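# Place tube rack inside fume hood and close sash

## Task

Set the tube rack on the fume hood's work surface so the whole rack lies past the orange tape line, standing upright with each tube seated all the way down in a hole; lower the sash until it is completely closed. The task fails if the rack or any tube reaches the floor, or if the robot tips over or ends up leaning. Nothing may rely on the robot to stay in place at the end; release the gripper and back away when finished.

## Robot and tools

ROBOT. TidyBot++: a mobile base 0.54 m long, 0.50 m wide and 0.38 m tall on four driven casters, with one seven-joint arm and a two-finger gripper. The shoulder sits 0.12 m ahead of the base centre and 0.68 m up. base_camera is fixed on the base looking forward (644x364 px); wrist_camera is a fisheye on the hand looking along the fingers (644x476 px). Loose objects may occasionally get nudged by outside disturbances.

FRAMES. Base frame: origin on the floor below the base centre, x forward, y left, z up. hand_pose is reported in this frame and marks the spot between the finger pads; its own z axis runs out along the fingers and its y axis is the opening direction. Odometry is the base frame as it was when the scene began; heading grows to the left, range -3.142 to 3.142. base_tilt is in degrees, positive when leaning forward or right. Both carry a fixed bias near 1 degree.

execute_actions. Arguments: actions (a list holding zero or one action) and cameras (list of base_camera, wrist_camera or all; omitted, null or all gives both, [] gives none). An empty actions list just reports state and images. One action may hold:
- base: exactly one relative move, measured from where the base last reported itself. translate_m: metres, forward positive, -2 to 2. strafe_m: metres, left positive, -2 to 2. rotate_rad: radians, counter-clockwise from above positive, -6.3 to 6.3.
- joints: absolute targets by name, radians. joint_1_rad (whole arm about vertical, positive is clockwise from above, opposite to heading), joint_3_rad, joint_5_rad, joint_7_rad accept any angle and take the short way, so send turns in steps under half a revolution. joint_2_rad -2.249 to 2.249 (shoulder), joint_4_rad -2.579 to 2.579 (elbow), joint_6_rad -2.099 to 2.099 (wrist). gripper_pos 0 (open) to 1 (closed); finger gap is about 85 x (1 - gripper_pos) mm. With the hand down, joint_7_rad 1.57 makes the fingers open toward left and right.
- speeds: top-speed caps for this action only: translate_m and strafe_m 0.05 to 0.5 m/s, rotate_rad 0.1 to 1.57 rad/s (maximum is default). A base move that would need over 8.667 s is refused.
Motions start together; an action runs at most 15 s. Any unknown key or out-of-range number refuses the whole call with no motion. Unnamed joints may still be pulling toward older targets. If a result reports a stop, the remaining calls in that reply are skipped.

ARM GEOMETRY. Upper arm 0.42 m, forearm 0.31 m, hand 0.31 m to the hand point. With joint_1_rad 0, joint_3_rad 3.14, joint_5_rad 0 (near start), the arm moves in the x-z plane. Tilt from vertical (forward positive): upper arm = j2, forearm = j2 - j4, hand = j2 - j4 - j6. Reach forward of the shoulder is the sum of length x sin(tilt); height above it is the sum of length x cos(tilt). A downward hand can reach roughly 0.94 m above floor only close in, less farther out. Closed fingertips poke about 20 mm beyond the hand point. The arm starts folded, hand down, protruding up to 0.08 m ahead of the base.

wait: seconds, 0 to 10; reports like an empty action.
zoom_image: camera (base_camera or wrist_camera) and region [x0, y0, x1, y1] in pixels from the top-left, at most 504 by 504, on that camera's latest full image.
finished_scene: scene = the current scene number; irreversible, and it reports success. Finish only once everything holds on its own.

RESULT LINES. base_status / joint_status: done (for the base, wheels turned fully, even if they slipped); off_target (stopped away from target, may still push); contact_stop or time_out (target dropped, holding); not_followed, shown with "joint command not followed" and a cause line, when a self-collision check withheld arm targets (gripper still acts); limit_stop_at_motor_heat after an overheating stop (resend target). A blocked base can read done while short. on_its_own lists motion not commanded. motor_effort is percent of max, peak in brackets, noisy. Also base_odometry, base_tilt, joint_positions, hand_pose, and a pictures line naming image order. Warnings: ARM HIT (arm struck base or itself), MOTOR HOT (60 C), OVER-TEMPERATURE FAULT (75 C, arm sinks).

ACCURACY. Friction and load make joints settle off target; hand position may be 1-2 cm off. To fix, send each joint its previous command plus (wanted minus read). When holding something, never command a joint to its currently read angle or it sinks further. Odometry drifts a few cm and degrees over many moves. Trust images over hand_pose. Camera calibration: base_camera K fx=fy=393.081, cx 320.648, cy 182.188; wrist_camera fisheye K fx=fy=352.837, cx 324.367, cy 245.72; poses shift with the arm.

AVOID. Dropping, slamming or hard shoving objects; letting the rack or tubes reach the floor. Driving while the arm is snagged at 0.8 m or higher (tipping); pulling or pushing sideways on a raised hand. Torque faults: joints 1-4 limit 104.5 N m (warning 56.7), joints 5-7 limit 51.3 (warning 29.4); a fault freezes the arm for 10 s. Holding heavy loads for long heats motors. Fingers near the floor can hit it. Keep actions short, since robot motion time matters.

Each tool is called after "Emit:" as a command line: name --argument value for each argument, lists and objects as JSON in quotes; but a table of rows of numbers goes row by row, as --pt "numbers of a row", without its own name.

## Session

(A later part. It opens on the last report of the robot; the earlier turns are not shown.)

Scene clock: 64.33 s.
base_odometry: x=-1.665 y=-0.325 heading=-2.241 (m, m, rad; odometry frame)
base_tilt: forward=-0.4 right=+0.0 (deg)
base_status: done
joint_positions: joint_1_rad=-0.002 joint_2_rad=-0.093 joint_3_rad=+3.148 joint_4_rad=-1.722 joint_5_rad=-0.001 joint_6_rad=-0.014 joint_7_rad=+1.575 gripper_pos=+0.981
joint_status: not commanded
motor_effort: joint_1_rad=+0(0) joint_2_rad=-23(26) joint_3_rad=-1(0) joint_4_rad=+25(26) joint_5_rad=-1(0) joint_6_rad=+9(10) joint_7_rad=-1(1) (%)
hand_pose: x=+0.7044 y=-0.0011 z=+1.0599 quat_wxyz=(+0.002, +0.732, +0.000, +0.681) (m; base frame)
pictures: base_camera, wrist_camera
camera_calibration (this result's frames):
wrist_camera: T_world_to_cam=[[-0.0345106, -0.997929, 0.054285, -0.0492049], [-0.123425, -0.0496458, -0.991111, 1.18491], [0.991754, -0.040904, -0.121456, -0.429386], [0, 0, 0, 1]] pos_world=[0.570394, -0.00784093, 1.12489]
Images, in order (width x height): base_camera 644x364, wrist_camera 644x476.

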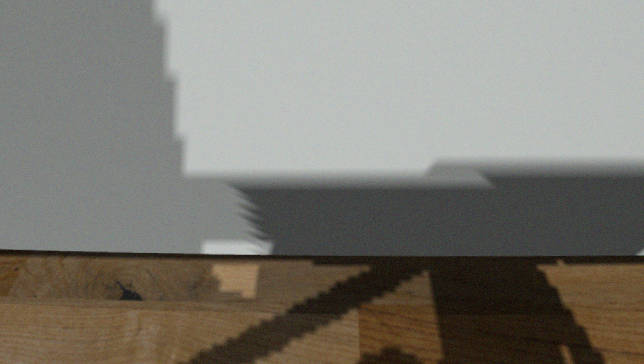

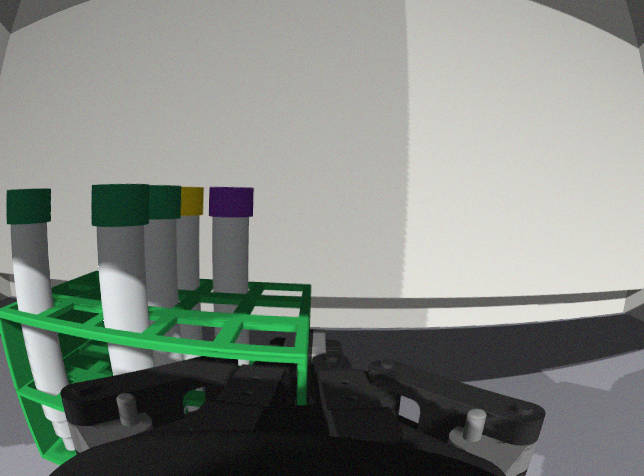

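Emit:
execute_actions --actions '[{"joints":{"joint_2_rad":-0.065,"joint_4_rad":-1.865,"joint_6_rad":0.18}}]' --cameras '["wrist_camera"]'

Scene clock: 65.70 s.
base_odometry: x=-1.665 y=-0.325 heading=-2.241 (m, m, rad; odometry frame)
base_tilt: forward=-0.4 right=+0.0 (deg)
base_status: not commanded
joint_positions: joint_1_rad=-0.002 joint_2_rad=-0.070 joint_3_rad=+3.148 joint_4_rad=-1.867 joint_5_rad=-0.001 joint_6_rad=+0.137 joint_7_rad=+1.575 gripper_pos=+0.981
joint_status: all done
motor_effort: joint_1_rad=+1(1) joint_2_rad=-22(23) joint_3_rad=-1(1) joint_4_rad=+25(26) joint_5_rad=+0(0) joint_6_rad=+9(9) joint_7_rad=-1(2) (%)
hand_pose: x=+0.7060 y=-0.0010 z=+1.0034 quat_wxyz=(+0.002, +0.738, +0.000, +0.675) (m; base frame)
pictures: wrist_camera
camera_calibration (this result's frames):
wrist_camera: T_world_to_cam=[[-0.0337196, -0.99792, 0.0549424, -0.0472727], [-0.139955, -0.0497172, -0.988909, 1.1385], [0.989584, -0.041035, -0.137988, -0.419706], [0, 0, 0, 1]] pos_world=[0.57308, -0.0077939, 1.07056]
Images, in order (width x height): wrist_camera 644x476.

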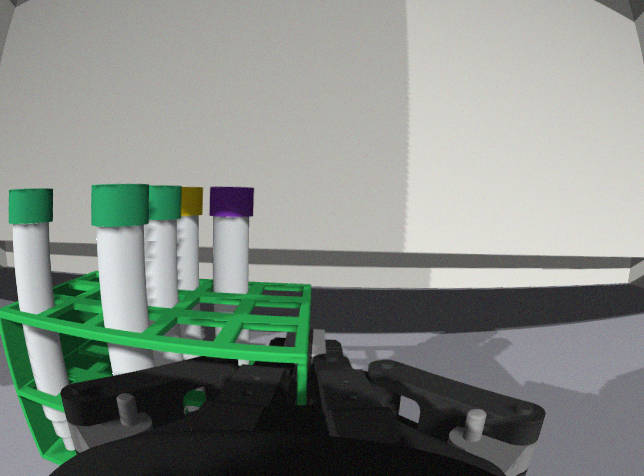

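Emit:
execute_actions --actions '[{"joints":{"joint_4_rad":-1.9,"joint_6_rad":0.22}}]' --cameras '[]'

Scene clock: 66.50 s.
base_odometry: x=-1.665 y=-0.325 heading=-2.241 (m, m, rad; odometry frame)
base_tilt: forward=-0.4 right=+0.0 (deg)
base_status: not commanded
joint_positions: joint_1_rad=-0.002 joint_2_rad=-0.070 joint_3_rad=+3.148 joint_4_rad=-1.899 joint_5_rad=-0.001 joint_6_rad=+0.178 joint_7_rad=+1.575 gripper_pos=+0.981
joint_status: all done
motor_effort: joint_1_rad=+0(0) joint_2_rad=-22(23) joint_3_rad=-1(1) joint_4_rad=+24(25) joint_5_rad=+0(0) joint_6_rad=+9(10) joint_7_rad=-1(2) (%)
hand_pose: x=+0.7038 y=-0.0010 z=+0.9964 quat_wxyz=(+0.002, +0.735, +0.000, +0.678) (m; base frame)
pictures: none
No camera images: the call's "cameras" was empty. Leave "cameras" out to get every camera's image.

Emit:
execute_actions --actions '[{"joints":{"joint_4_rad":-1.93,"joint_6_rad":0.25}}]' --cameras '[]'

Scene clock: 67.20 s.
base_odometry: x=-1.665 y=-0.325 heading=-2.241 (m, m, rad; odometry frame)
base_tilt: forward=-0.4 right=+0.0 (deg)
base_status: not commanded
joint_positions: joint_1_rad=-0.002 joint_2_rad=-0.070 joint_3_rad=+3.148 joint_4_rad=-1.927 joint_5_rad=-0.001 joint_6_rad=+0.210 joint_7_rad=+1.575 gripper_pos=+0.981
joint_status: all done
motor_effort: joint_1_rad=+1(1) joint_2_rad=-22(23) joint_3_rad=-1(1) joint_4_rad=+25(26) joint_5_rad=+0(0) joint_6_rad=+9(10) joint_7_rad=-1(2) (%)
hand_pose: x=+0.7015 y=-0.0010 z=+0.9890 quat_wxyz=(+0.002, +0.734, +0.000, +0.680) (m; base frame)
pictures: none
No camera images: the call's "cameras" was empty. Leave "cameras" out to get every camera's image.

Emit:
execute_actions --actions '[{"joints":{"joint_4_rad":-1.96,"joint_6_rad":0.28}}]' --cameras '["wrist_camera"]'

Scene clock: 69.27 s.
base_odometry: x=-1.665 y=-0.325 heading=-2.241 (m, m, rad; odometry frame)
base_tilt: forward=-0.4 right=+0.0 (deg)
base_status: not commanded
joint_positions: joint_1_rad=-0.002 joint_2_rad=-0.070 joint_3_rad=+3.148 joint_4_rad=-1.946 joint_5_rad=-0.001 joint_6_rad=+0.247 joint_7_rad=+1.575 gripper_pos=+0.981
joint_status: all done
motor_effort: joint_1_rad=+1(1) joint_2_rad=-21(22) joint_3_rad=+0(0) joint_4_rad=+22(24) joint_5_rad=+0(0) joint_6_rad=+8(9) joint_7_rad=-2(1) (%)
hand_pose: x=+0.7002 y=-0.0010 z=+0.9890 quat_wxyz=(+0.002, +0.727, +0.000, +0.686) (m; base frame)
pictures: wrist_camera
camera_calibration (this result's frames):
wrist_camera: T_world_to_cam=[[-0.0355161, -0.997909, 0.0540031, -0.0444905], [-0.109042, -0.049845, -0.992787, 1.10568], [0.993402, -0.0411486, -0.107044, -0.449229], [0, 0, 0, 1]] pos_world=[0.56525, -0.00777019, 1.05202]
Images, in order (width x height): wrist_camera 644x476.

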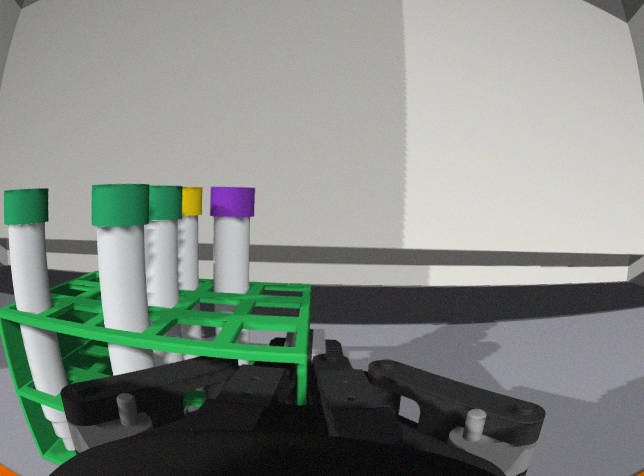

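Contact. Release and back out.

Emit:
execute_actions --actions '[{"joints":{"gripper_pos":0.6,"joint_4_rad":-1.94,"joint_6_rad":0.26}}]' --cameras '["wrist_camera"]'

Emit:
execute_actions --actions '[{"base":{"translate_m":-0.07},"speeds":{"translate_m":0.07}}]' --cameras '["wrist_camera"]'

Scene clock: 71.20 s.
base_odometry: x=-1.665 y=-0.325 heading=-2.241 (m, m, rad; odometry frame)
base_tilt: forward=-0.4 right=+0.0 (deg)
base_status: not commanded
joint_positions: joint_1_rad=-0.002 joint_2_rad=-0.070 joint_3_rad=+3.148 joint_4_rad=-1.942 joint_5_rad=-0.001 joint_6_rad=+0.247 joint_7_rad=+1.575 gripper_pos=+0.600
joint_status: all done
motor_effort: joint_1_rad=+1(1) joint_2_rad=-21(21) joint_3_rad=-1(0) joint_4_rad=+23(23) joint_5_rad=+0(0) joint_6_rad=+8(9) joint_7_rad=-1(1) (%)
hand_pose: x=+0.7006 y=-0.0010 z=+0.9917 quat_wxyz=(+0.002, +0.726, +0.000, +0.688) (m; base frame)
pictures: wrist_camera
camera_calibration (this result's frames):
wrist_camera: T_world_to_cam=[[-0.0357551, -0.997908, 0.0538632, -0.0443151], [-0.10468, -0.0498614, -0.993255, 1.1058], [0.993863, -0.0411523, -0.102678, -0.454079], [0, 0, 0, 1]] pos_world=[0.565463, -0.00777194, 1.05411]
Images, in order (width x height): wrist_camera 644x476.

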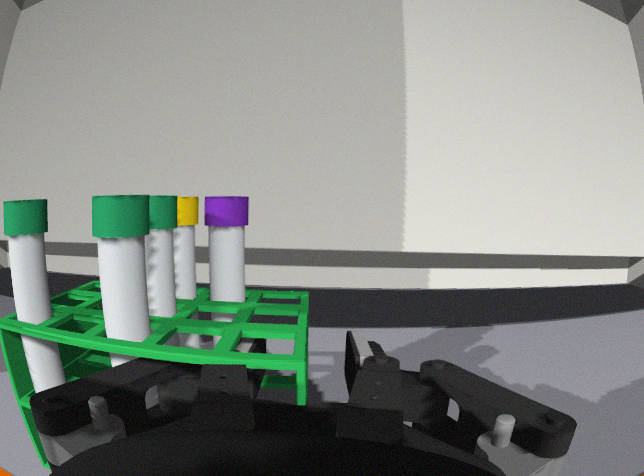

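Scene clock: 72.70 s.
base_odometry: x=-1.621 y=-0.270 heading=-2.241 (m, m, rad; odometry frame)
base_tilt: forward=-0.4 right=+0.0 (deg)
base_status: done
joint_positions: joint_1_rad=-0.002 joint_2_rad=-0.068 joint_3_rad=+3.148 joint_4_rad=-1.941 joint_5_rad=-0.001 joint_6_rad=+0.247 joint_7_rad=+1.575 gripper_pos=+0.600
joint_status: not commanded
motor_effort: joint_1_rad=+1(2) joint_2_rad=-21(24) joint_3_rad=-1(0) joint_4_rad=+23(23) joint_5_rad=+1(0) joint_6_rad=+8(9) joint_7_rad=-2(1) (%)
hand_pose: x=+0.7013 y=-0.0010 z=+0.9914 quat_wxyz=(+0.003, +0.726, +0.000, +0.688) (m; base frame)
pictures: wrist_camera
camera_calibration (this result's frames):
wrist_camera: T_world_to_cam=[[-0.0357299, -0.997907, 0.0538889, -0.0443205], [-0.105155, -0.0498699, -0.993205, 1.10592], [0.993814, -0.0411538, -0.103153, -0.454276], [0, 0, 0, 1]] pos_world=[0.566174, -0.00777105, 1.05393]
Images, in order (width x height): wrist_camera 644x476.

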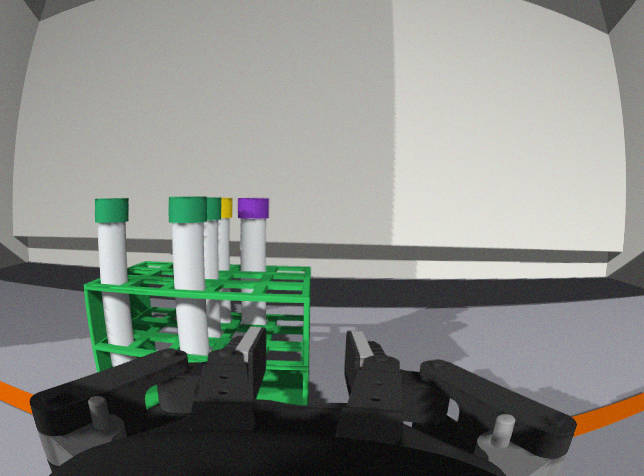

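Emit:
execute_actions --actions '[{"base":{"translate_m":-0.26},"speeds":{"translate_m":0.3},"joints":{"gripper_pos":1,"joint_4_rad":-1.85,"joint_6_rad":0.15}}]' --cameras '["wrist_camera"]'

Emit:
execute_actions --actions '[{"joints":{"joint_2_rad":0.0,"joint_4_rad":-0.64,"joint_6_rad":-0.95}}]' --cameras '["wrist_camera"]'

Scene clock: 75.87 s.
base_odometry: x=-1.459 y=-0.066 heading=-2.240 (m, m, rad; odometry frame)
base_tilt: forward=-0.4 right=+0.0 (deg)
base_status: done
joint_positions: joint_1_rad=-0.002 joint_2_rad=-0.066 joint_3_rad=+3.148 joint_4_rad=-1.854 joint_5_rad=-0.001 joint_6_rad=+0.184 joint_7_rad=+1.575 gripper_pos=+0.999
joint_status: all done
motor_effort: joint_1_rad=+1(1) joint_2_rad=-21(23) joint_3_rad=-1(0) joint_4_rad=+23(24) joint_5_rad=+0(0) joint_6_rad=+9(9) joint_7_rad=-1(1) (%)
hand_pose: x=+0.7096 y=-0.0011 z=+1.0236 quat_wxyz=(+0.003, +0.719, +0.000, +0.695) (m; base frame)
pictures: wrist_camera
camera_calibration (this result's frames):
wrist_camera: T_world_to_cam=[[-0.0368155, -0.997904, 0.0532102, -0.0443177], [-0.0842751, -0.0499563, -0.995189, 1.12593], [0.995762, -0.0411227, -0.0822593, -0.481911], [0, 0, 0, 1]] pos_world=[0.573125, -0.00779509, 1.08323]
Images, in order (width x height): wrist_camera 644x476.

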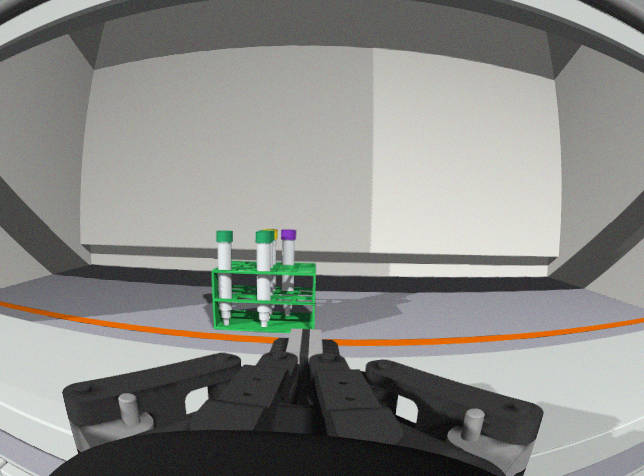

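Scene clock: 78.67 s.
base_odometry: x=-1.459 y=-0.066 heading=-2.240 (m, m, rad; odometry frame)
base_tilt: forward=-0.4 right=+0.0 (deg)
base_status: not commanded
joint_positions: joint_1_rad=-0.002 joint_2_rad=-0.020 joint_3_rad=+3.148 joint_4_rad=-0.649 joint_5_rad=-0.001 joint_6_rad=-0.914 joint_7_rad=+1.575 gripper_pos=+0.999
joint_status: all done
motor_effort: joint_1_rad=+0(0) joint_2_rad=-16(22) joint_3_rad=-1(1) joint_4_rad=+17(24) joint_5_rad=+0(0) joint_6_rad=+8(9) joint_7_rad=-2(1) (%)
hand_pose: x=+0.6069 y=-0.0004 z=+1.3653 quat_wxyz=(+0.003, +0.697, +0.000, +0.717) (m; base frame)
pictures: wrist_camera
camera_calibration (this result's frames):
wrist_camera: T_world_to_cam=[[-0.0392713, -0.997891, 0.0516868, -0.0620366], [-0.023479, -0.0507909, -0.998433, 1.42493], [0.998953, -0.0404234, -0.0214348, -0.436527], [0, 0, 0, 1]] pos_world=[0.467089, -0.00717813, 1.41655]
Images, in order (width x height): wrist_camera 644x476.

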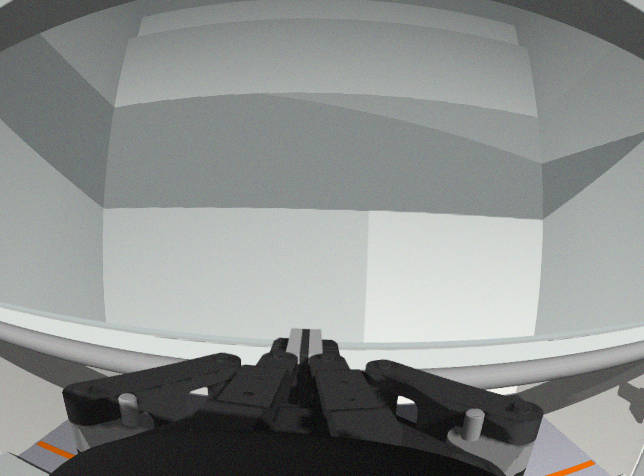

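Emit:
execute_actions --actions '[{"base":{"translate_m":0.09},"speeds":{"translate_m":0.15},"joints":{"joint_6_rad":-1.0}}]' --cameras '["wrist_camera"]'

Scene clock: 80.00 s.
base_odometry: x=-1.515 y=-0.136 heading=-2.241 (m, m, rad; odometry frame)
base_tilt: forward=-0.4 right=+0.0 (deg)
base_status: done
joint_positions: joint_1_rad=-0.002 joint_2_rad=-0.002 joint_3_rad=+3.148 joint_4_rad=-0.645 joint_5_rad=-0.001 joint_6_rad=-0.970 joint_7_rad=+1.575 gripper_pos=+0.999
joint_status: all done
motor_effort: joint_1_rad=+1(0) joint_2_rad=-18(21) joint_3_rad=-1(1) joint_4_rad=+17(18) joint_5_rad=+0(0) joint_6_rad=+8(9) joint_7_rad=-1(1) (%)
hand_pose: x=+0.6175 y=-0.0003 z=+1.3412 quat_wxyz=(+0.002, +0.722, +0.000, +0.692) (m; base frame)
pictures: wrist_camera
camera_calibration (this result's frames):
wrist_camera: T_world_to_cam=[[-0.0355576, -0.997899, 0.0541659, -0.065949], [-0.0928358, -0.0506675, -0.994391, 1.43846], [0.995046, -0.0403867, -0.0908392, -0.352187], [0, 0, 0, 1]] pos_world=[0.481638, -0.00715113, 1.40197]
Images, in order (width x height): wrist_camera 644x476.

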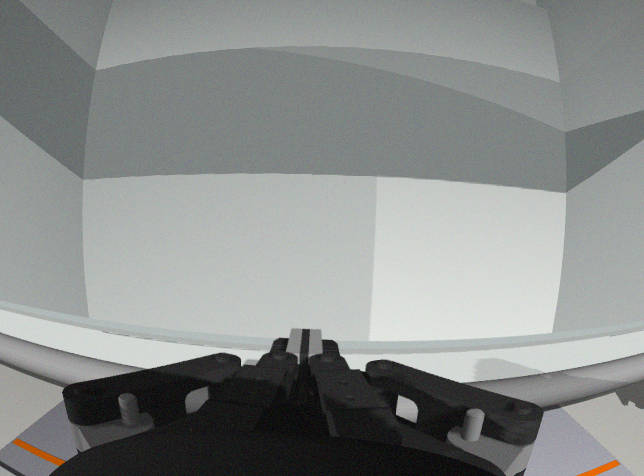

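Emit:
execute_actions --actions '[{"base":{"translate_m":0.03},"speeds":{"translate_m":0.06}}]' --cameras '[]'

Emit:
execute_actions --actions '[{"joints":{"joint_2_rad":-0.11,"joint_4_rad":-0.97,"joint_6_rad":-0.74}}]' --cameras '["wrist_camera"]'

Scene clock: 81.23 s.
base_odometry: x=-1.534 y=-0.160 heading=-2.240 (m, m, rad; odometry frame)
base_tilt: forward=-0.4 right=+0.0 (deg)
base_status: done
joint_positions: joint_1_rad=-0.002 joint_2_rad=-0.001 joint_3_rad=+3.148 joint_4_rad=-0.645 joint_5_rad=-0.001 joint_6_rad=-0.970 joint_7_rad=+1.575 gripper_pos=+0.999
joint_status: not commanded
motor_effort: joint_1_rad=+1(0) joint_2_rad=-18(21) joint_3_rad=-1(2) joint_4_rad=+17(18) joint_5_rad=+0(1) joint_6_rad=+8(8) joint_7_rad=-1(1) (%)
hand_pose: x=+0.6182 y=-0.0003 z=+1.3407 quat_wxyz=(+0.002, +0.722, +0.000, +0.692) (m; base frame)
pictures: none
No camera images: the call's "cameras" was empty. Leave "cameras" out to get every camera's image.

Scene clock: 82.67 s.
base_odometry: x=-1.534 y=-0.160 heading=-2.240 (m, m, rad; odometry frame)
base_tilt: forward=-0.4 right=+0.0 (deg)
base_status: not commanded
joint_positions: joint_1_rad=-0.002 joint_2_rad=-0.111 joint_3_rad=+3.148 joint_4_rad=-0.942 joint_5_rad=-0.001 joint_6_rad=-0.761 joint_7_rad=+1.575 gripper_pos=+0.999
joint_status: all done
motor_effort: joint_1_rad=+1(1) joint_2_rad=-11(17) joint_3_rad=-1(1) joint_4_rad=+16(18) joint_5_rad=+0(0) joint_6_rad=+6(8) joint_7_rad=-1(2) (%)
hand_pose: x=+0.6157 y=-0.0008 z=+1.3053 quat_wxyz=(+0.002, +0.715, +0.000, +0.700) (m; base frame)
pictures: wrist_camera
camera_calibration (this result's frames):
wrist_camera: T_world_to_cam=[[-0.036723, -0.997935, 0.0527056, -0.0618549], [-0.0722643, -0.0499512, -0.996134, 1.39226], [0.996709, -0.0403898, -0.0702807, -0.381512], [0, 0, 0, 1]] pos_world=[0.478596, -0.0075911, 1.36333]
Images, in order (width x height): wrist_camera 644x476.

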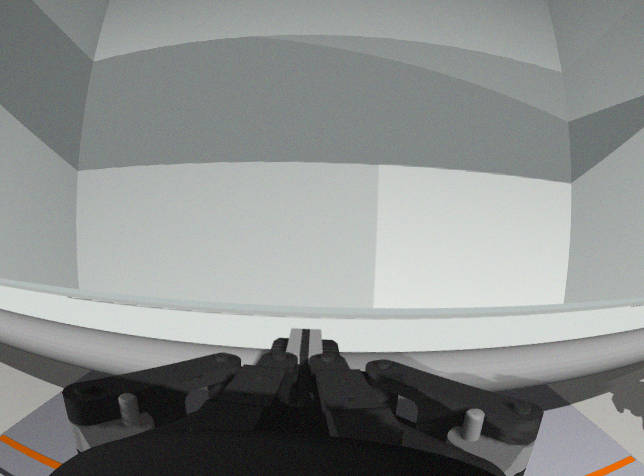

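Emit:
execute_actions --actions '[{"joints":{"joint_2_rad":-0.185,"joint_4_rad":-1.27,"joint_6_rad":-0.53}}]' --cameras '["wrist_camera"]'

Scene clock: 84.27 s.
base_odometry: x=-1.534 y=-0.160 heading=-2.240 (m, m, rad; odometry frame)
base_tilt: forward=-0.4 right=+0.0 (deg)
base_status: not commanded
joint_positions: joint_1_rad=-0.002 joint_2_rad=-0.178 joint_3_rad=+3.148 joint_4_rad=-1.269 joint_5_rad=-0.001 joint_6_rad=-0.566 joint_7_rad=+1.575 gripper_pos=+0.999
joint_status: all done
motor_effort: joint_1_rad=+1(1) joint_2_rad=-15(19) joint_3_rad=+0(0) joint_4_rad=+22(24) joint_5_rad=+0(0) joint_6_rad=+8(9) joint_7_rad=-1(2) (%)
hand_pose: x=+0.6338 y=-0.0010 z=+1.2137 quat_wxyz=(+0.002, +0.737, +0.000, +0.676) (m; base frame)
pictures: wrist_camera
camera_calibration (this result's frames):
wrist_camera: T_world_to_cam=[[-0.0331942, -0.997973, 0.0542936, -0.0607508], [-0.138046, -0.0492247, -0.989202, 1.33558], [0.989869, -0.0403308, -0.136132, -0.321725], [0, 0, 0, 1]] pos_world=[0.500821, -0.00785973, 1.28066]
Images, in order (width x height): wrist_camera 644x476.

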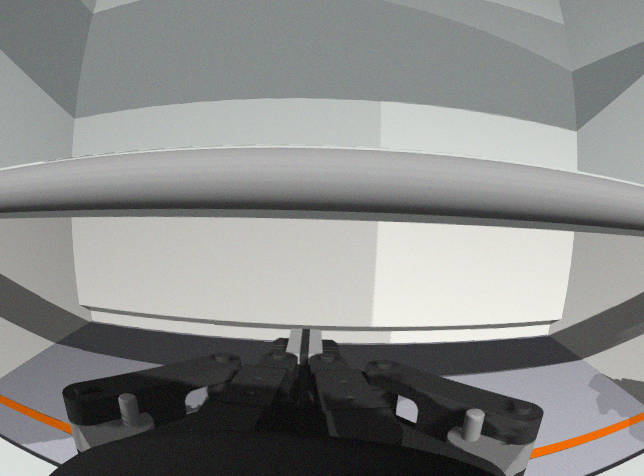

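Emit:
execute_actions --actions '[{"base":{"translate_m":-0.07},"speeds":{"translate_m":0.15}}]' --cameras '[]'

Emit:
execute_actions --actions '[{"joints":{"joint_2_rad":-0.04,"joint_4_rad":-0.74,"joint_6_rad":-0.92}}]' --cameras '[]'

Emit:
execute_actions --actions '[{"base":{"translate_m":0.10},"speeds":{"translate_m":0.1}}]' --cameras '["wrist_camera"]'

Scene clock: 85.60 s.
base_odometry: x=-1.490 y=-0.105 heading=-2.240 (m, m, rad; odometry frame)
base_tilt: forward=-0.4 right=+0.0 (deg)
base_status: done
joint_positions: joint_1_rad=-0.002 joint_2_rad=-0.185 joint_3_rad=+3.148 joint_4_rad=-1.269 joint_5_rad=-0.001 joint_6_rad=-0.565 joint_7_rad=+1.575 gripper_pos=+0.999
joint_status: not commanded
motor_effort: joint_1_rad=+1(0) joint_2_rad=-14(21) joint_3_rad=+0(2) joint_4_rad=+21(23) joint_5_rad=+0(0) joint_6_rad=+8(9) joint_7_rad=-1(1) (%)
hand_pose: x=+0.6301 y=-0.0010 z=+1.2179 quat_wxyz=(+0.002, +0.734, +0.000, +0.679) (m; base frame)
pictures: none
No camera images: the call's "cameras" was empty. Leave "cameras" out to get every camera's image.

Scene clock: 87.33 s.
base_odometry: x=-1.490 y=-0.105 heading=-2.240 (m, m, rad; odometry frame)
base_tilt: forward=-0.4 right=+0.0 (deg)
base_status: not commanded
joint_positions: joint_1_rad=-0.002 joint_2_rad=-0.062 joint_3_rad=+3.148 joint_4_rad=-0.750 joint_5_rad=-0.001 joint_6_rad=-0.884 joint_7_rad=+1.575 gripper_pos=+0.999
joint_status: all done
motor_effort: joint_1_rad=+1(1) joint_2_rad=-15(17) joint_3_rad=-1(1) joint_4_rad=+17(23) joint_5_rad=+0(0) joint_6_rad=+8(9) joint_7_rad=-2(1) (%)
hand_pose: x=+0.6040 y=-0.0005 z=+1.3441 quat_wxyz=(+0.002, +0.708, +0.000, +0.707) (m; base frame)
pictures: none
No camera images: the call's "cameras" was empty. Leave "cameras" out to get every camera's image.

Scene clock: 88.87 s.
base_odometry: x=-1.553 y=-0.184 heading=-2.239 (m, m, rad; odometry frame)
base_tilt: forward=-0.4 right=+0.0 (deg)
base_status: done
joint_positions: joint_1_rad=-0.002 joint_2_rad=-0.045 joint_3_rad=+3.148 joint_4_rad=-0.748 joint_5_rad=-0.001 joint_6_rad=-0.885 joint_7_rad=+1.575 gripper_pos=+0.999
joint_status: not commanded
motor_effort: joint_1_rad=+1(0) joint_2_rad=-17(19) joint_3_rad=-1(0) joint_4_rad=+18(19) joint_5_rad=+0(0) joint_6_rad=+8(9) joint_7_rad=-1(1) (%)
hand_pose: x=+0.6147 y=-0.0005 z=+1.3366 quat_wxyz=(+0.002, +0.713, +0.000, +0.701) (m; base frame)
pictures: wrist_camera
camera_calibration (this result's frames):
wrist_camera: T_world_to_cam=[[-0.0368867, -0.997911, 0.053038, -0.0636352], [-0.0683539, -0.0504303, -0.996386, 1.42128], [0.996979, -0.0403788, -0.0663509, -0.383678], [0, 0, 0, 1]] pos_world=[0.477322, -0.00731938, 1.39406]
Images, in order (width x height): wrist_camera 644x476.

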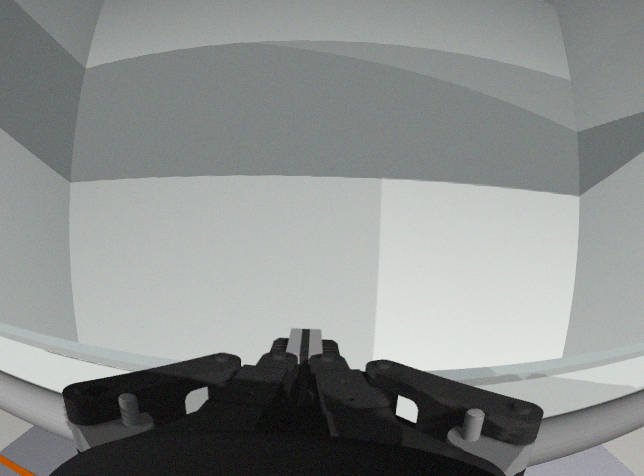

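Emit:
execute_actions --actions '[{"joints":{"joint_2_rad":-0.08,"joint_4_rad":-0.87,"joint_6_rad":-0.83}}]' --cameras '[]'

Emit:
execute_actions --actions '[{"joints":{"joint_2_rad":-0.135,"joint_4_rad":-1.05,"joint_6_rad":-0.71}}]' --cameras '["wrist_camera"]'

Scene clock: 90.10 s.
base_odometry: x=-1.552 y=-0.184 heading=-2.239 (m, m, rad; odometry frame)
base_tilt: forward=-0.4 right=+0.0 (deg)
base_status: not commanded
joint_positions: joint_1_rad=-0.002 joint_2_rad=-0.069 joint_3_rad=+3.148 joint_4_rad=-0.844 joint_5_rad=-0.001 joint_6_rad=-0.849 joint_7_rad=+1.575 gripper_pos=+0.999
joint_status: all done
motor_effort: joint_1_rad=+1(0) joint_2_rad=-14(17) joint_3_rad=-1(1) joint_4_rad=+16(19) joint_5_rad=+0(0) joint_6_rad=+6(8) joint_7_rad=-2(1) (%)
hand_pose: x=+0.6209 y=-0.0006 z=+1.3095 quat_wxyz=(+0.002, +0.726, +0.000, +0.688) (m; base frame)
pictures: none
No camera images: the call's "cameras" was empty. Leave "cameras" out to get every camera's image.

Scene clock: 91.23 s.
base_odometry: x=-1.552 y=-0.184 heading=-2.239 (m, m, rad; odometry frame)
base_tilt: forward=-0.4 right=+0.0 (deg)
base_status: not commanded
joint_positions: joint_1_rad=-0.002 joint_2_rad=-0.138 joint_3_rad=+3.148 joint_4_rad=-0.996 joint_5_rad=-0.001 joint_6_rad=-0.695 joint_7_rad=+1.575 gripper_pos=+0.999
joint_status: joint_4_rad off_target (ended at -0.996, target -1.050); the others done
motor_effort: joint_1_rad=+0(1) joint_2_rad=-10(15) joint_3_rad=-1(0) joint_4_rad=+12(16) joint_5_rad=+0(0) joint_6_rad=+1(6) joint_7_rad=-2(2) (%)
hand_pose: x=+0.6099 y=-0.0008 z=+1.3101 quat_wxyz=(+0.002, +0.700, +0.000, +0.714) (m; base frame)
pictures: wrist_camera
camera_calibration (this result's frames):
wrist_camera: T_world_to_cam=[[-0.0386985, -0.997949, 0.0509869, -0.058903], [-0.032527, -0.0497401, -0.998232, 1.37509], [0.998721, -0.0402886, -0.0305355, -0.428708], [0, 0, 0, 1]] pos_world=[0.470608, -0.00765697, 1.36258]
Images, in order (width x height): wrist_camera 644x476.

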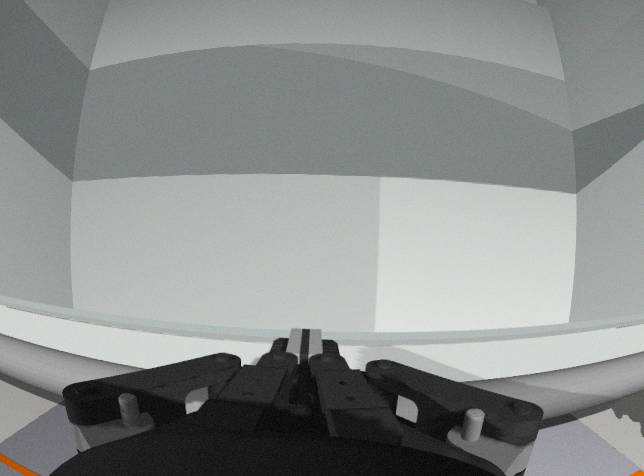

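Emit:
execute_actions --actions '[{"joints":{"joint_2_rad":-0.11,"joint_4_rad":-1.09,"joint_6_rad":-0.80}}]' --cameras '["wrist_camera"]'

Scene clock: 92.43 s.
base_odometry: x=-1.552 y=-0.184 heading=-2.239 (m, m, rad; odometry frame)
base_tilt: forward=-0.4 right=+0.0 (deg)
base_status: not commanded
joint_positions: joint_1_rad=-0.002 joint_2_rad=-0.143 joint_3_rad=+3.148 joint_4_rad=-1.014 joint_5_rad=-0.001 joint_6_rad=-0.698 joint_7_rad=+1.575 gripper_pos=+0.999
joint_status: joint_4_rad off_target (ended at -1.014, target -1.090); joint_6_rad off_target (ended at -0.698, target -0.800); the others done
motor_effort: joint_1_rad=+0(1) joint_2_rad=-4(11) joint_3_rad=-1(1) joint_4_rad=+8(12) joint_5_rad=+0(0) joint_6_rad=-1(5) joint_7_rad=-2(2) (%)
hand_pose: x=+0.6107 y=-0.0008 z=+1.3017 quat_wxyz=(+0.002, +0.706, +0.000, +0.708) (m; base frame)
pictures: wrist_camera
camera_calibration (this result's frames):
wrist_camera: T_world_to_cam=[[-0.0378601, -0.997954, 0.0515119, -0.0596534], [-0.0484658, -0.0496544, -0.99759, 1.37563], [0.998107, -0.0402654, -0.0464868, -0.40853], [0, 0, 0, 1]] pos_world=[0.472169, -0.0076752, 1.35639]
Images, in order (width x height): wrist_camera 644x476.

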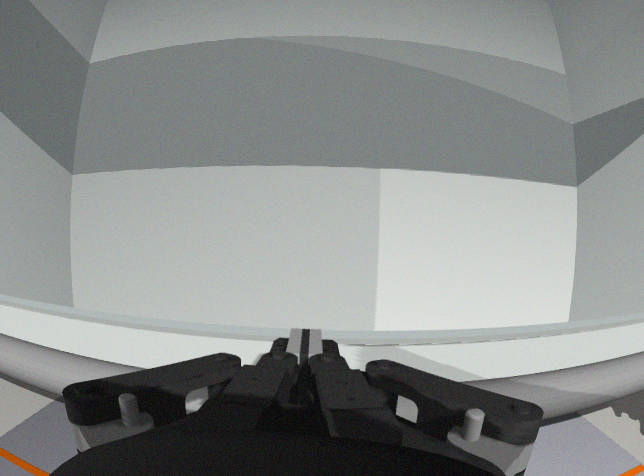

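Emit:
execute_actions --actions '[{"joints":{"joint_2_rad":-0.145,"joint_4_rad":-1.22,"joint_6_rad":-0.72}}]' --cameras '[]'

Emit:
execute_actions --actions '[{"joints":{"joint_2_rad":-0.175,"joint_4_rad":-1.36,"joint_6_rad":-0.62}}]' --cameras '["wrist_camera"]'

Scene clock: 94.00 s.
base_odometry: x=-1.552 y=-0.184 heading=-2.239 (m, m, rad; odometry frame)
base_tilt: forward=-0.4 right=+0.0 (deg)
base_status: not commanded
joint_positions: joint_1_rad=-0.002 joint_2_rad=-0.183 joint_3_rad=+3.148 joint_4_rad=-1.173 joint_5_rad=-0.001 joint_6_rad=-0.651 joint_7_rad=+1.575 gripper_pos=+0.999
joint_status: joint_4_rad off_target (ended at -1.173, target -1.220); joint_6_rad off_target (ended at -0.651, target -0.720); the others done
motor_effort: joint_1_rad=+0(1) joint_2_rad=-7(7) joint_3_rad=-1(1) joint_4_rad=+14(15) joint_5_rad=+0(0) joint_6_rad=+4(8) joint_7_rad=-1(1) (%)
hand_pose: x=+0.6158 y=-0.0009 z=+1.2461 quat_wxyz=(+0.002, +0.732, +0.000, +0.682) (m; base frame)
pictures: none
No camera images: the call's "cameras" was empty. Leave "cameras" out to get every camera's image.

Scene clock: 95.53 s.
base_odometry: x=-1.552 y=-0.184 heading=-2.239 (m, m, rad; odometry frame)
base_tilt: forward=-0.4 right=+0.0 (deg)
base_status: not commanded
joint_positions: joint_1_rad=-0.002 joint_2_rad=-0.215 joint_3_rad=+3.148 joint_4_rad=-1.291 joint_5_rad=-0.001 joint_6_rad=-0.564 joint_7_rad=+1.575 gripper_pos=+0.999
joint_status: joint_2_rad off_target (ended at -0.215, target -0.175); joint_4_rad off_target (ended at -1.291, target -1.360); joint_6_rad off_target (ended at -0.564, target -0.620)
motor_effort: joint_1_rad=+1(2) joint_2_rad=-2(6) joint_3_rad=+0(0) joint_4_rad=+12(14) joint_5_rad=+0(0) joint_6_rad=+1(5) joint_7_rad=-1(1) (%)
hand_pose: x=+0.6164 y=-0.0009 z=+1.2207 quat_wxyz=(+0.002, +0.731, +0.000, +0.682) (m; base frame)
pictures: wrist_camera
camera_calibration (this result's frames):
wrist_camera: T_world_to_cam=[[-0.0338662, -0.998022, 0.052958, -0.0595987], [-0.119758, -0.0485542, -0.991615, 1.33173], [0.992225, -0.0399244, -0.117877, -0.327236], [0, 0, 0, 1]] pos_world=[0.482159, -0.00788422, 1.28515]
Images, in order (width x height): wrist_camera 644x476.

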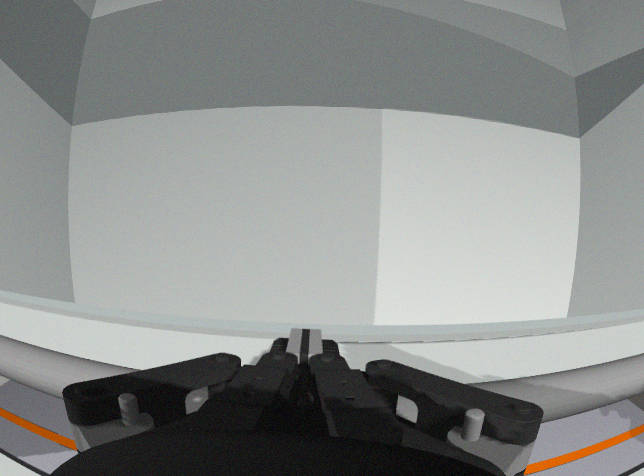

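Emit:
execute_actions --actions '[{"joints":{"joint_2_rad":-0.21,"joint_4_rad":-1.52,"joint_6_rad":-0.48}}]' --cameras '[]'

Emit:
execute_actions --actions '[{"joints":{"joint_2_rad":-0.24,"joint_4_rad":-1.68,"joint_6_rad":-0.34}}]' --cameras '[]'

Emit:
execute_actions --actions '[{"joints":{"joint_2_rad":-0.26,"joint_4_rad":-1.93,"joint_6_rad":-0.11}}]' --cameras '["wrist_camera"]'

Scene clock: 97.30 s.
base_odometry: x=-1.552 y=-0.184 heading=-2.239 (m, m, rad; odometry frame)
base_tilt: forward=-0.4 right=+0.0 (deg)
base_status: not commanded
joint_positions: joint_1_rad=-0.002 joint_2_rad=-0.254 joint_3_rad=+3.148 joint_4_rad=-1.453 joint_5_rad=-0.003 joint_6_rad=-0.424 joint_7_rad=+1.575 gripper_pos=+0.999
joint_status: joint_2_rad off_target (ended at -0.254, target -0.210); joint_4_rad off_target (ended at -1.453, target -1.520); the others done
motor_effort: joint_1_rad=+1(2) joint_2_rad=-2(2) joint_3_rad=+0(1) joint_4_rad=+13(13) joint_5_rad=+0(1) joint_6_rad=+2(7) joint_7_rad=-1(1) (%)
hand_pose: x=+0.6172 y=-0.0008 z=+1.1869 quat_wxyz=(+0.001, +0.725, -0.001, +0.688) (m; base frame)
pictures: none
No camera images: the call's "cameras" was empty. Leave "cameras" out to get every camera's image.

Scene clock: 99.00 s.
base_odometry: x=-1.552 y=-0.184 heading=-2.239 (m, m, rad; odometry frame)
base_tilt: forward=-0.4 right=+0.0 (deg)
base_status: not commanded
joint_positions: joint_1_rad=-0.002 joint_2_rad=-0.283 joint_3_rad=+3.147 joint_4_rad=-1.614 joint_5_rad=-0.003 joint_6_rad=-0.281 joint_7_rad=+1.575 gripper_pos=+0.999
joint_status: joint_2_rad off_target (ended at -0.283, target -0.240); joint_4_rad off_target (ended at -1.614, target -1.680); joint_6_rad off_target (ended at -0.281, target -0.340)
motor_effort: joint_1_rad=+1(3) joint_2_rad=-1(3) joint_3_rad=-1(2) joint_4_rad=+13(14) joint_5_rad=+0(1) joint_6_rad=+2(5) joint_7_rad=-2(2) (%)
hand_pose: x=+0.6182 y=-0.0007 z=+1.1471 quat_wxyz=(+0.001, +0.722, -0.001, +0.692) (m; base frame)
pictures: none
No camera images: the call's "cameras" was empty. Leave "cameras" out to get every camera's image.

Scene clock: 100.97 s.
base_odometry: x=-1.552 y=-0.184 heading=-2.239 (m, m, rad; odometry frame)
base_tilt: forward=-0.4 right=+0.0 (deg)
base_status: not commanded
joint_positions: joint_1_rad=-0.003 joint_2_rad=-0.301 joint_3_rad=+3.147 joint_4_rad=-1.886 joint_5_rad=-0.003 joint_6_rad=-0.043 joint_7_rad=+1.575 gripper_pos=+0.999
joint_status: joint_2_rad off_target (ended at -0.301, target -0.260); joint_4_rad off_target (ended at -1.886, target -1.930); joint_6_rad off_target (ended at -0.043, target -0.110)
motor_effort: joint_1_rad=+3(3) joint_2_rad=-7(9) joint_3_rad=+2(3) joint_4_rad=+17(17) joint_5_rad=+0(0) joint_6_rad=+4(7) joint_7_rad=-1(2) (%)
hand_pose: x=+0.6194 y=-0.0003 z=+1.0614 quat_wxyz=(+0.001, +0.727, -0.001, +0.687) (m; base frame)
pictures: wrist_camera
camera_calibration (this result's frames):
wrist_camera: T_world_to_cam=[[-0.0337896, -0.998166, 0.0502353, -0.0476491], [-0.108249, -0.0463132, -0.993044, 1.16855], [0.993549, -0.0389924, -0.106485, -0.361862], [0, 0, 0, 1]] pos_world=[0.484412, -0.00755213, 1.12429]
Images, in order (width x height): wrist_camera 644x476.

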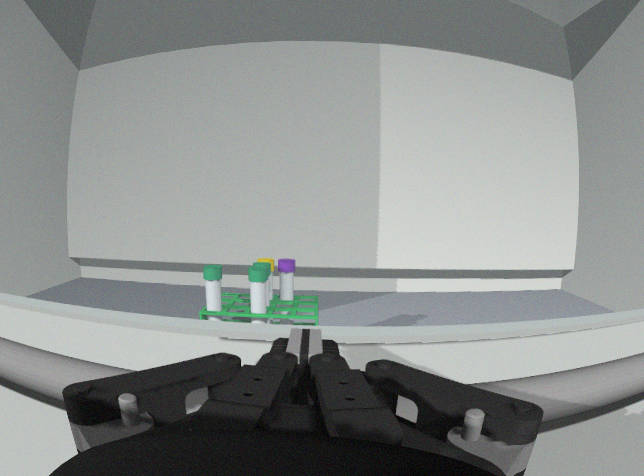

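Emit:
execute_actions --actions '[{"joints":{"joint_2_rad":-0.25,"joint_4_rad":-2.07,"joint_6_rad":0.04}}]' --cameras '[]'

Emit:
execute_actions --actions '[{"joints":{"joint_2_rad":-0.235,"joint_4_rad":-2.16,"joint_6_rad":0.14}}]' --cameras '["wrist_camera"]'

Scene clock: 102.80 s.
base_odometry: x=-1.552 y=-0.184 heading=-2.239 (m, m, rad; odometry frame)
base_tilt: forward=-0.4 right=+0.0 (deg)
base_status: not commanded
joint_positions: joint_1_rad=-0.004 joint_2_rad=-0.302 joint_3_rad=+3.147 joint_4_rad=-1.987 joint_5_rad=-0.003 joint_6_rad=+0.091 joint_7_rad=+1.575 gripper_pos=+0.999
joint_status: joint_2_rad off_target (ended at -0.302, target -0.250); joint_4_rad off_target (ended at -1.987, target -2.070); the others done
motor_effort: joint_1_rad=+1(3) joint_2_rad=-5(8) joint_3_rad=-1(3) joint_4_rad=+11(18) joint_5_rad=+0(0) joint_6_rad=-1(4) joint_7_rad=-2(2) (%)
hand_pose: x=+0.6173 y=-0.0002 z=+1.0407 quat_wxyz=(+0.001, +0.715, -0.001, +0.699) (m; base frame)
pictures: none
No camera images: the call's "cameras" was empty. Leave "cameras" out to get every camera's image.

Scene clock: 104.43 s.
base_odometry: x=-1.552 y=-0.184 heading=-2.239 (m, m, rad; odometry frame)
base_tilt: forward=-0.3 right=+0.0 (deg)
base_status: not commanded
joint_positions: joint_1_rad=-0.004 joint_2_rad=-0.296 joint_3_rad=+3.147 joint_4_rad=-2.078 joint_5_rad=-0.003 joint_6_rad=+0.194 joint_7_rad=+1.575 gripper_pos=+0.999
joint_status: joint_2_rad off_target (ended at -0.296, target -0.235); joint_4_rad off_target (ended at -2.078, target -2.160); the others done
motor_effort: joint_1_rad=+1(2) joint_2_rad=-5(6) joint_3_rad=-1(0) joint_4_rad=+10(10) joint_5_rad=+0(1) joint_6_rad=+0(5) joint_7_rad=-1(2) (%)
hand_pose: x=+0.6148 y=-0.0002 z=+1.0131 quat_wxyz=(+0.001, +0.713, -0.001, +0.701) (m; base frame)
pictures: wrist_camera
camera_calibration (this result's frames):
wrist_camera: T_world_to_cam=[[-0.0361157, -0.998143, 0.0490592, -0.0426204], [-0.0678807, -0.0465276, -0.996608, 1.09893], [0.99704, -0.0393234, -0.0660742, -0.405588], [0, 0, 0, 1]] pos_world=[0.477444, -0.00735954, 1.0705]
Images, in order (width x height): wrist_camera 644x476.

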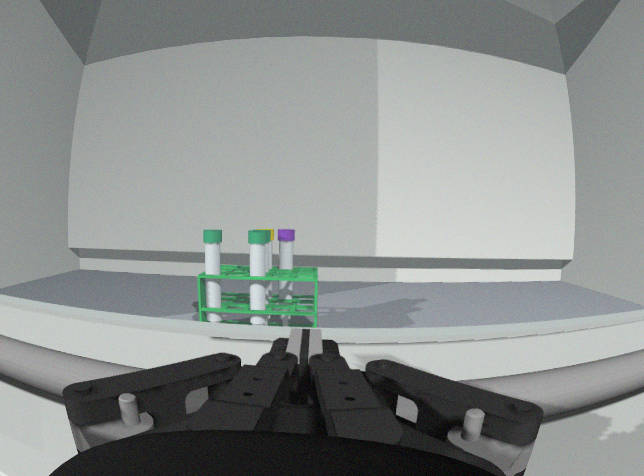

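Emit:
execute_actions --actions '[{"joints":{"joint_2_rad":-0.21,"joint_4_rad":-2.2,"joint_6_rad":0.14}}]' --cameras '[]'

Emit:
execute_actions --actions '[{"joints":{"joint_2_rad":-0.18,"joint_4_rad":-2.24,"joint_6_rad":0.1}}]' --cameras '["wrist_camera"]'

Scene clock: 105.47 s.
base_odometry: x=-1.552 y=-0.184 heading=-2.239 (m, m, rad; odometry frame)
base_tilt: forward=-0.4 right=+0.0 (deg)
base_status: not commanded
joint_positions: joint_1_rad=-0.004 joint_2_rad=-0.292 joint_3_rad=+3.147 joint_4_rad=-2.092 joint_5_rad=-0.003 joint_6_rad=+0.197 joint_7_rad=+1.575 gripper_pos=+0.999
joint_status: joint_2_rad off_target (ended at -0.292, target -0.210); joint_4_rad off_target (ended at -2.092, target -2.200); joint_6_rad off_target (ended at +0.197, target +0.140)
motor_effort: joint_1_rad=+1(1) joint_2_rad=+0(6) joint_3_rad=-1(1) joint_4_rad=+5(10) joint_5_rad=+0(0) joint_6_rad=-4(5) joint_7_rad=-2(1) (%)
hand_pose: x=+0.6153 y=-0.0002 z=+1.0034 quat_wxyz=(+0.001, +0.718, -0.001, +0.696) (m; base frame)
pictures: none
No camera images: the call's "cameras" was empty. Leave "cameras" out to get every camera's image.

Scene clock: 106.17 s.
base_odometry: x=-1.552 y=-0.184 heading=-2.239 (m, m, rad; odometry frame)
base_tilt: forward=-0.4 right=+0.0 (deg)
base_status: not commanded
joint_positions: joint_1_rad=-0.004 joint_2_rad=-0.291 joint_3_rad=+3.147 joint_4_rad=-2.092 joint_5_rad=-0.003 joint_6_rad=+0.197 joint_7_rad=+1.575 gripper_pos=+0.999
joint_status: joint_2_rad off_target (ended at -0.291, target -0.180); joint_4_rad off_target (ended at -2.092, target -2.240); joint_6_rad off_target (ended at +0.197, target +0.100)
motor_effort: joint_1_rad=+1(1) joint_2_rad=+5(5) joint_3_rad=-1(1) joint_4_rad=-2(5) joint_5_rad=+0(0) joint_6_rad=-9(9) joint_7_rad=-1(1) (%)
hand_pose: x=+0.6154 y=-0.0002 z=+1.0029 quat_wxyz=(+0.001, +0.719, -0.001, +0.695) (m; base frame)
pictures: wrist_camera
camera_calibration (this result's frames):
wrist_camera: T_world_to_cam=[[-0.0353137, -0.998143, 0.0496343, -0.043152], [-0.083898, -0.046529, -0.995387, 1.0974], [0.995848, -0.0393151, -0.0820991, -0.390004], [0, 0, 0, 1]] pos_world=[0.478931, -0.00734377, 1.06247]
Images, in order (width x height): wrist_camera 644x476.

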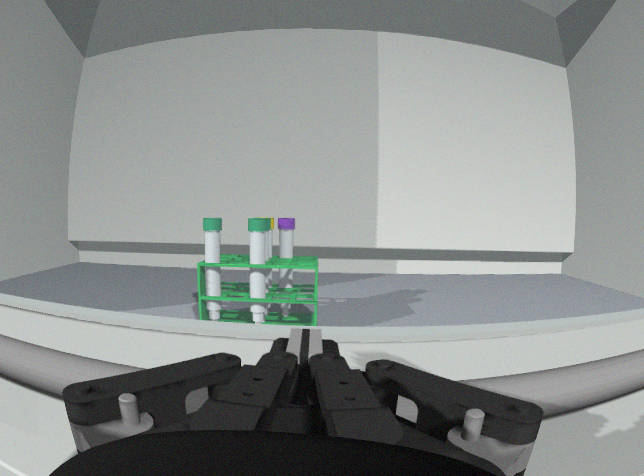

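Stopped solid. Release and back off.

Emit:
execute_actions --actions '[{"joints":{"joint_2_rad":-0.32,"joint_4_rad":-2.02,"joint_6_rad":0.15}}]' --cameras '[]'

Emit:
execute_actions --actions '[{"base":{"translate_m":-0.5}}]' --cameras '["wrist_camera"]'

Emit:
zoom_image --camera "wrist_camera" --region '[0, 200, 400, 360]'

Scene clock: 107.63 s.
base_odometry: x=-1.552 y=-0.184 heading=-2.239 (m, m, rad; odometry frame)
base_tilt: forward=-0.4 right=+0.0 (deg)
base_status: not commanded
joint_positions: joint_1_rad=-0.004 joint_2_rad=-0.303 joint_3_rad=+3.147 joint_4_rad=-2.032 joint_5_rad=-0.003 joint_6_rad=+0.178 joint_7_rad=+1.575 gripper_pos=+0.999
joint_status: all done
motor_effort: joint_1_rad=+1(1) joint_2_rad=-11(14) joint_3_rad=-1(1) joint_4_rad=+24(25) joint_5_rad=+0(1) joint_6_rad=+8(9) joint_7_rad=-2(2) (%)
hand_pose: x=+0.6151 y=-0.0002 z=+1.0404 quat_wxyz=(+0.001, +0.700, -0.001, +0.714) (m; base frame)
pictures: none
No camera images: the call's "cameras" was empty. Leave "cameras" out to get every camera's image.

Scene clock: 110.07 s.
base_odometry: x=-1.243 y=+0.209 heading=-2.239 (m, m, rad; odometry frame)
base_tilt: forward=-0.4 right=+0.0 (deg)
base_status: done
joint_positions: joint_1_rad=-0.004 joint_2_rad=-0.318 joint_3_rad=+3.147 joint_4_rad=-2.029 joint_5_rad=-0.003 joint_6_rad=+0.178 joint_7_rad=+1.575 gripper_pos=+0.999
joint_status: not commanded
motor_effort: joint_1_rad=+1(0) joint_2_rad=-11(16) joint_3_rad=-1(2) joint_4_rad=+23(24) joint_5_rad=+0(0) joint_6_rad=+8(9) joint_7_rad=-2(1) (%)
hand_pose: x=+0.6098 y=-0.0003 z=+1.0494 quat_wxyz=(+0.001, +0.694, -0.001, +0.720) (m; base frame)
pictures: wrist_camera
camera_calibration (this result's frames):
wrist_camera: T_world_to_cam=[[-0.0387466, -0.998144, 0.0469781, -0.04085], [-0.0132515, -0.046496, -0.998831, 1.10377], [0.999161, -0.0393238, -0.0114254, -0.456844], [0, 0, 0, 1]] pos_world=[0.469505, -0.00741802, 1.09918]
Images, in order (width x height): wrist_camera 644x476.

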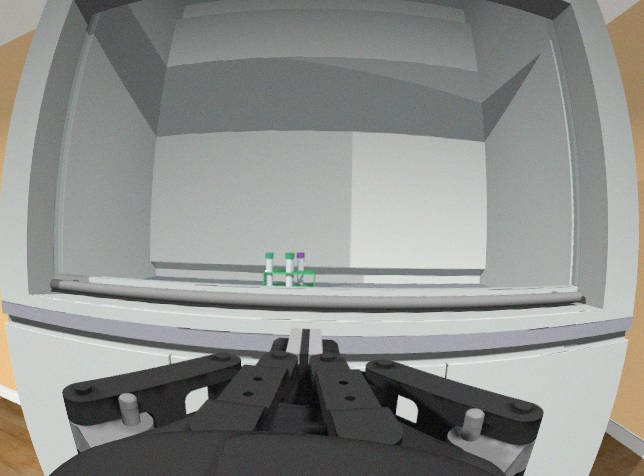

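Region (0, 200, 400, 360) of wrist_camera's 644x476 image, scaled by 1.260; it fills the top 202 rows of this view, and the rest is white.

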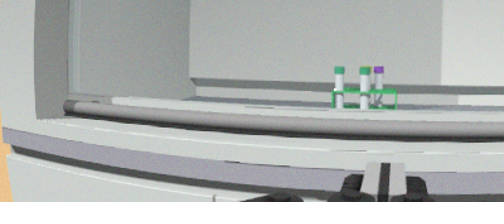

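Emit:
finished_scene --scene 1

The scene is finished: the task was done.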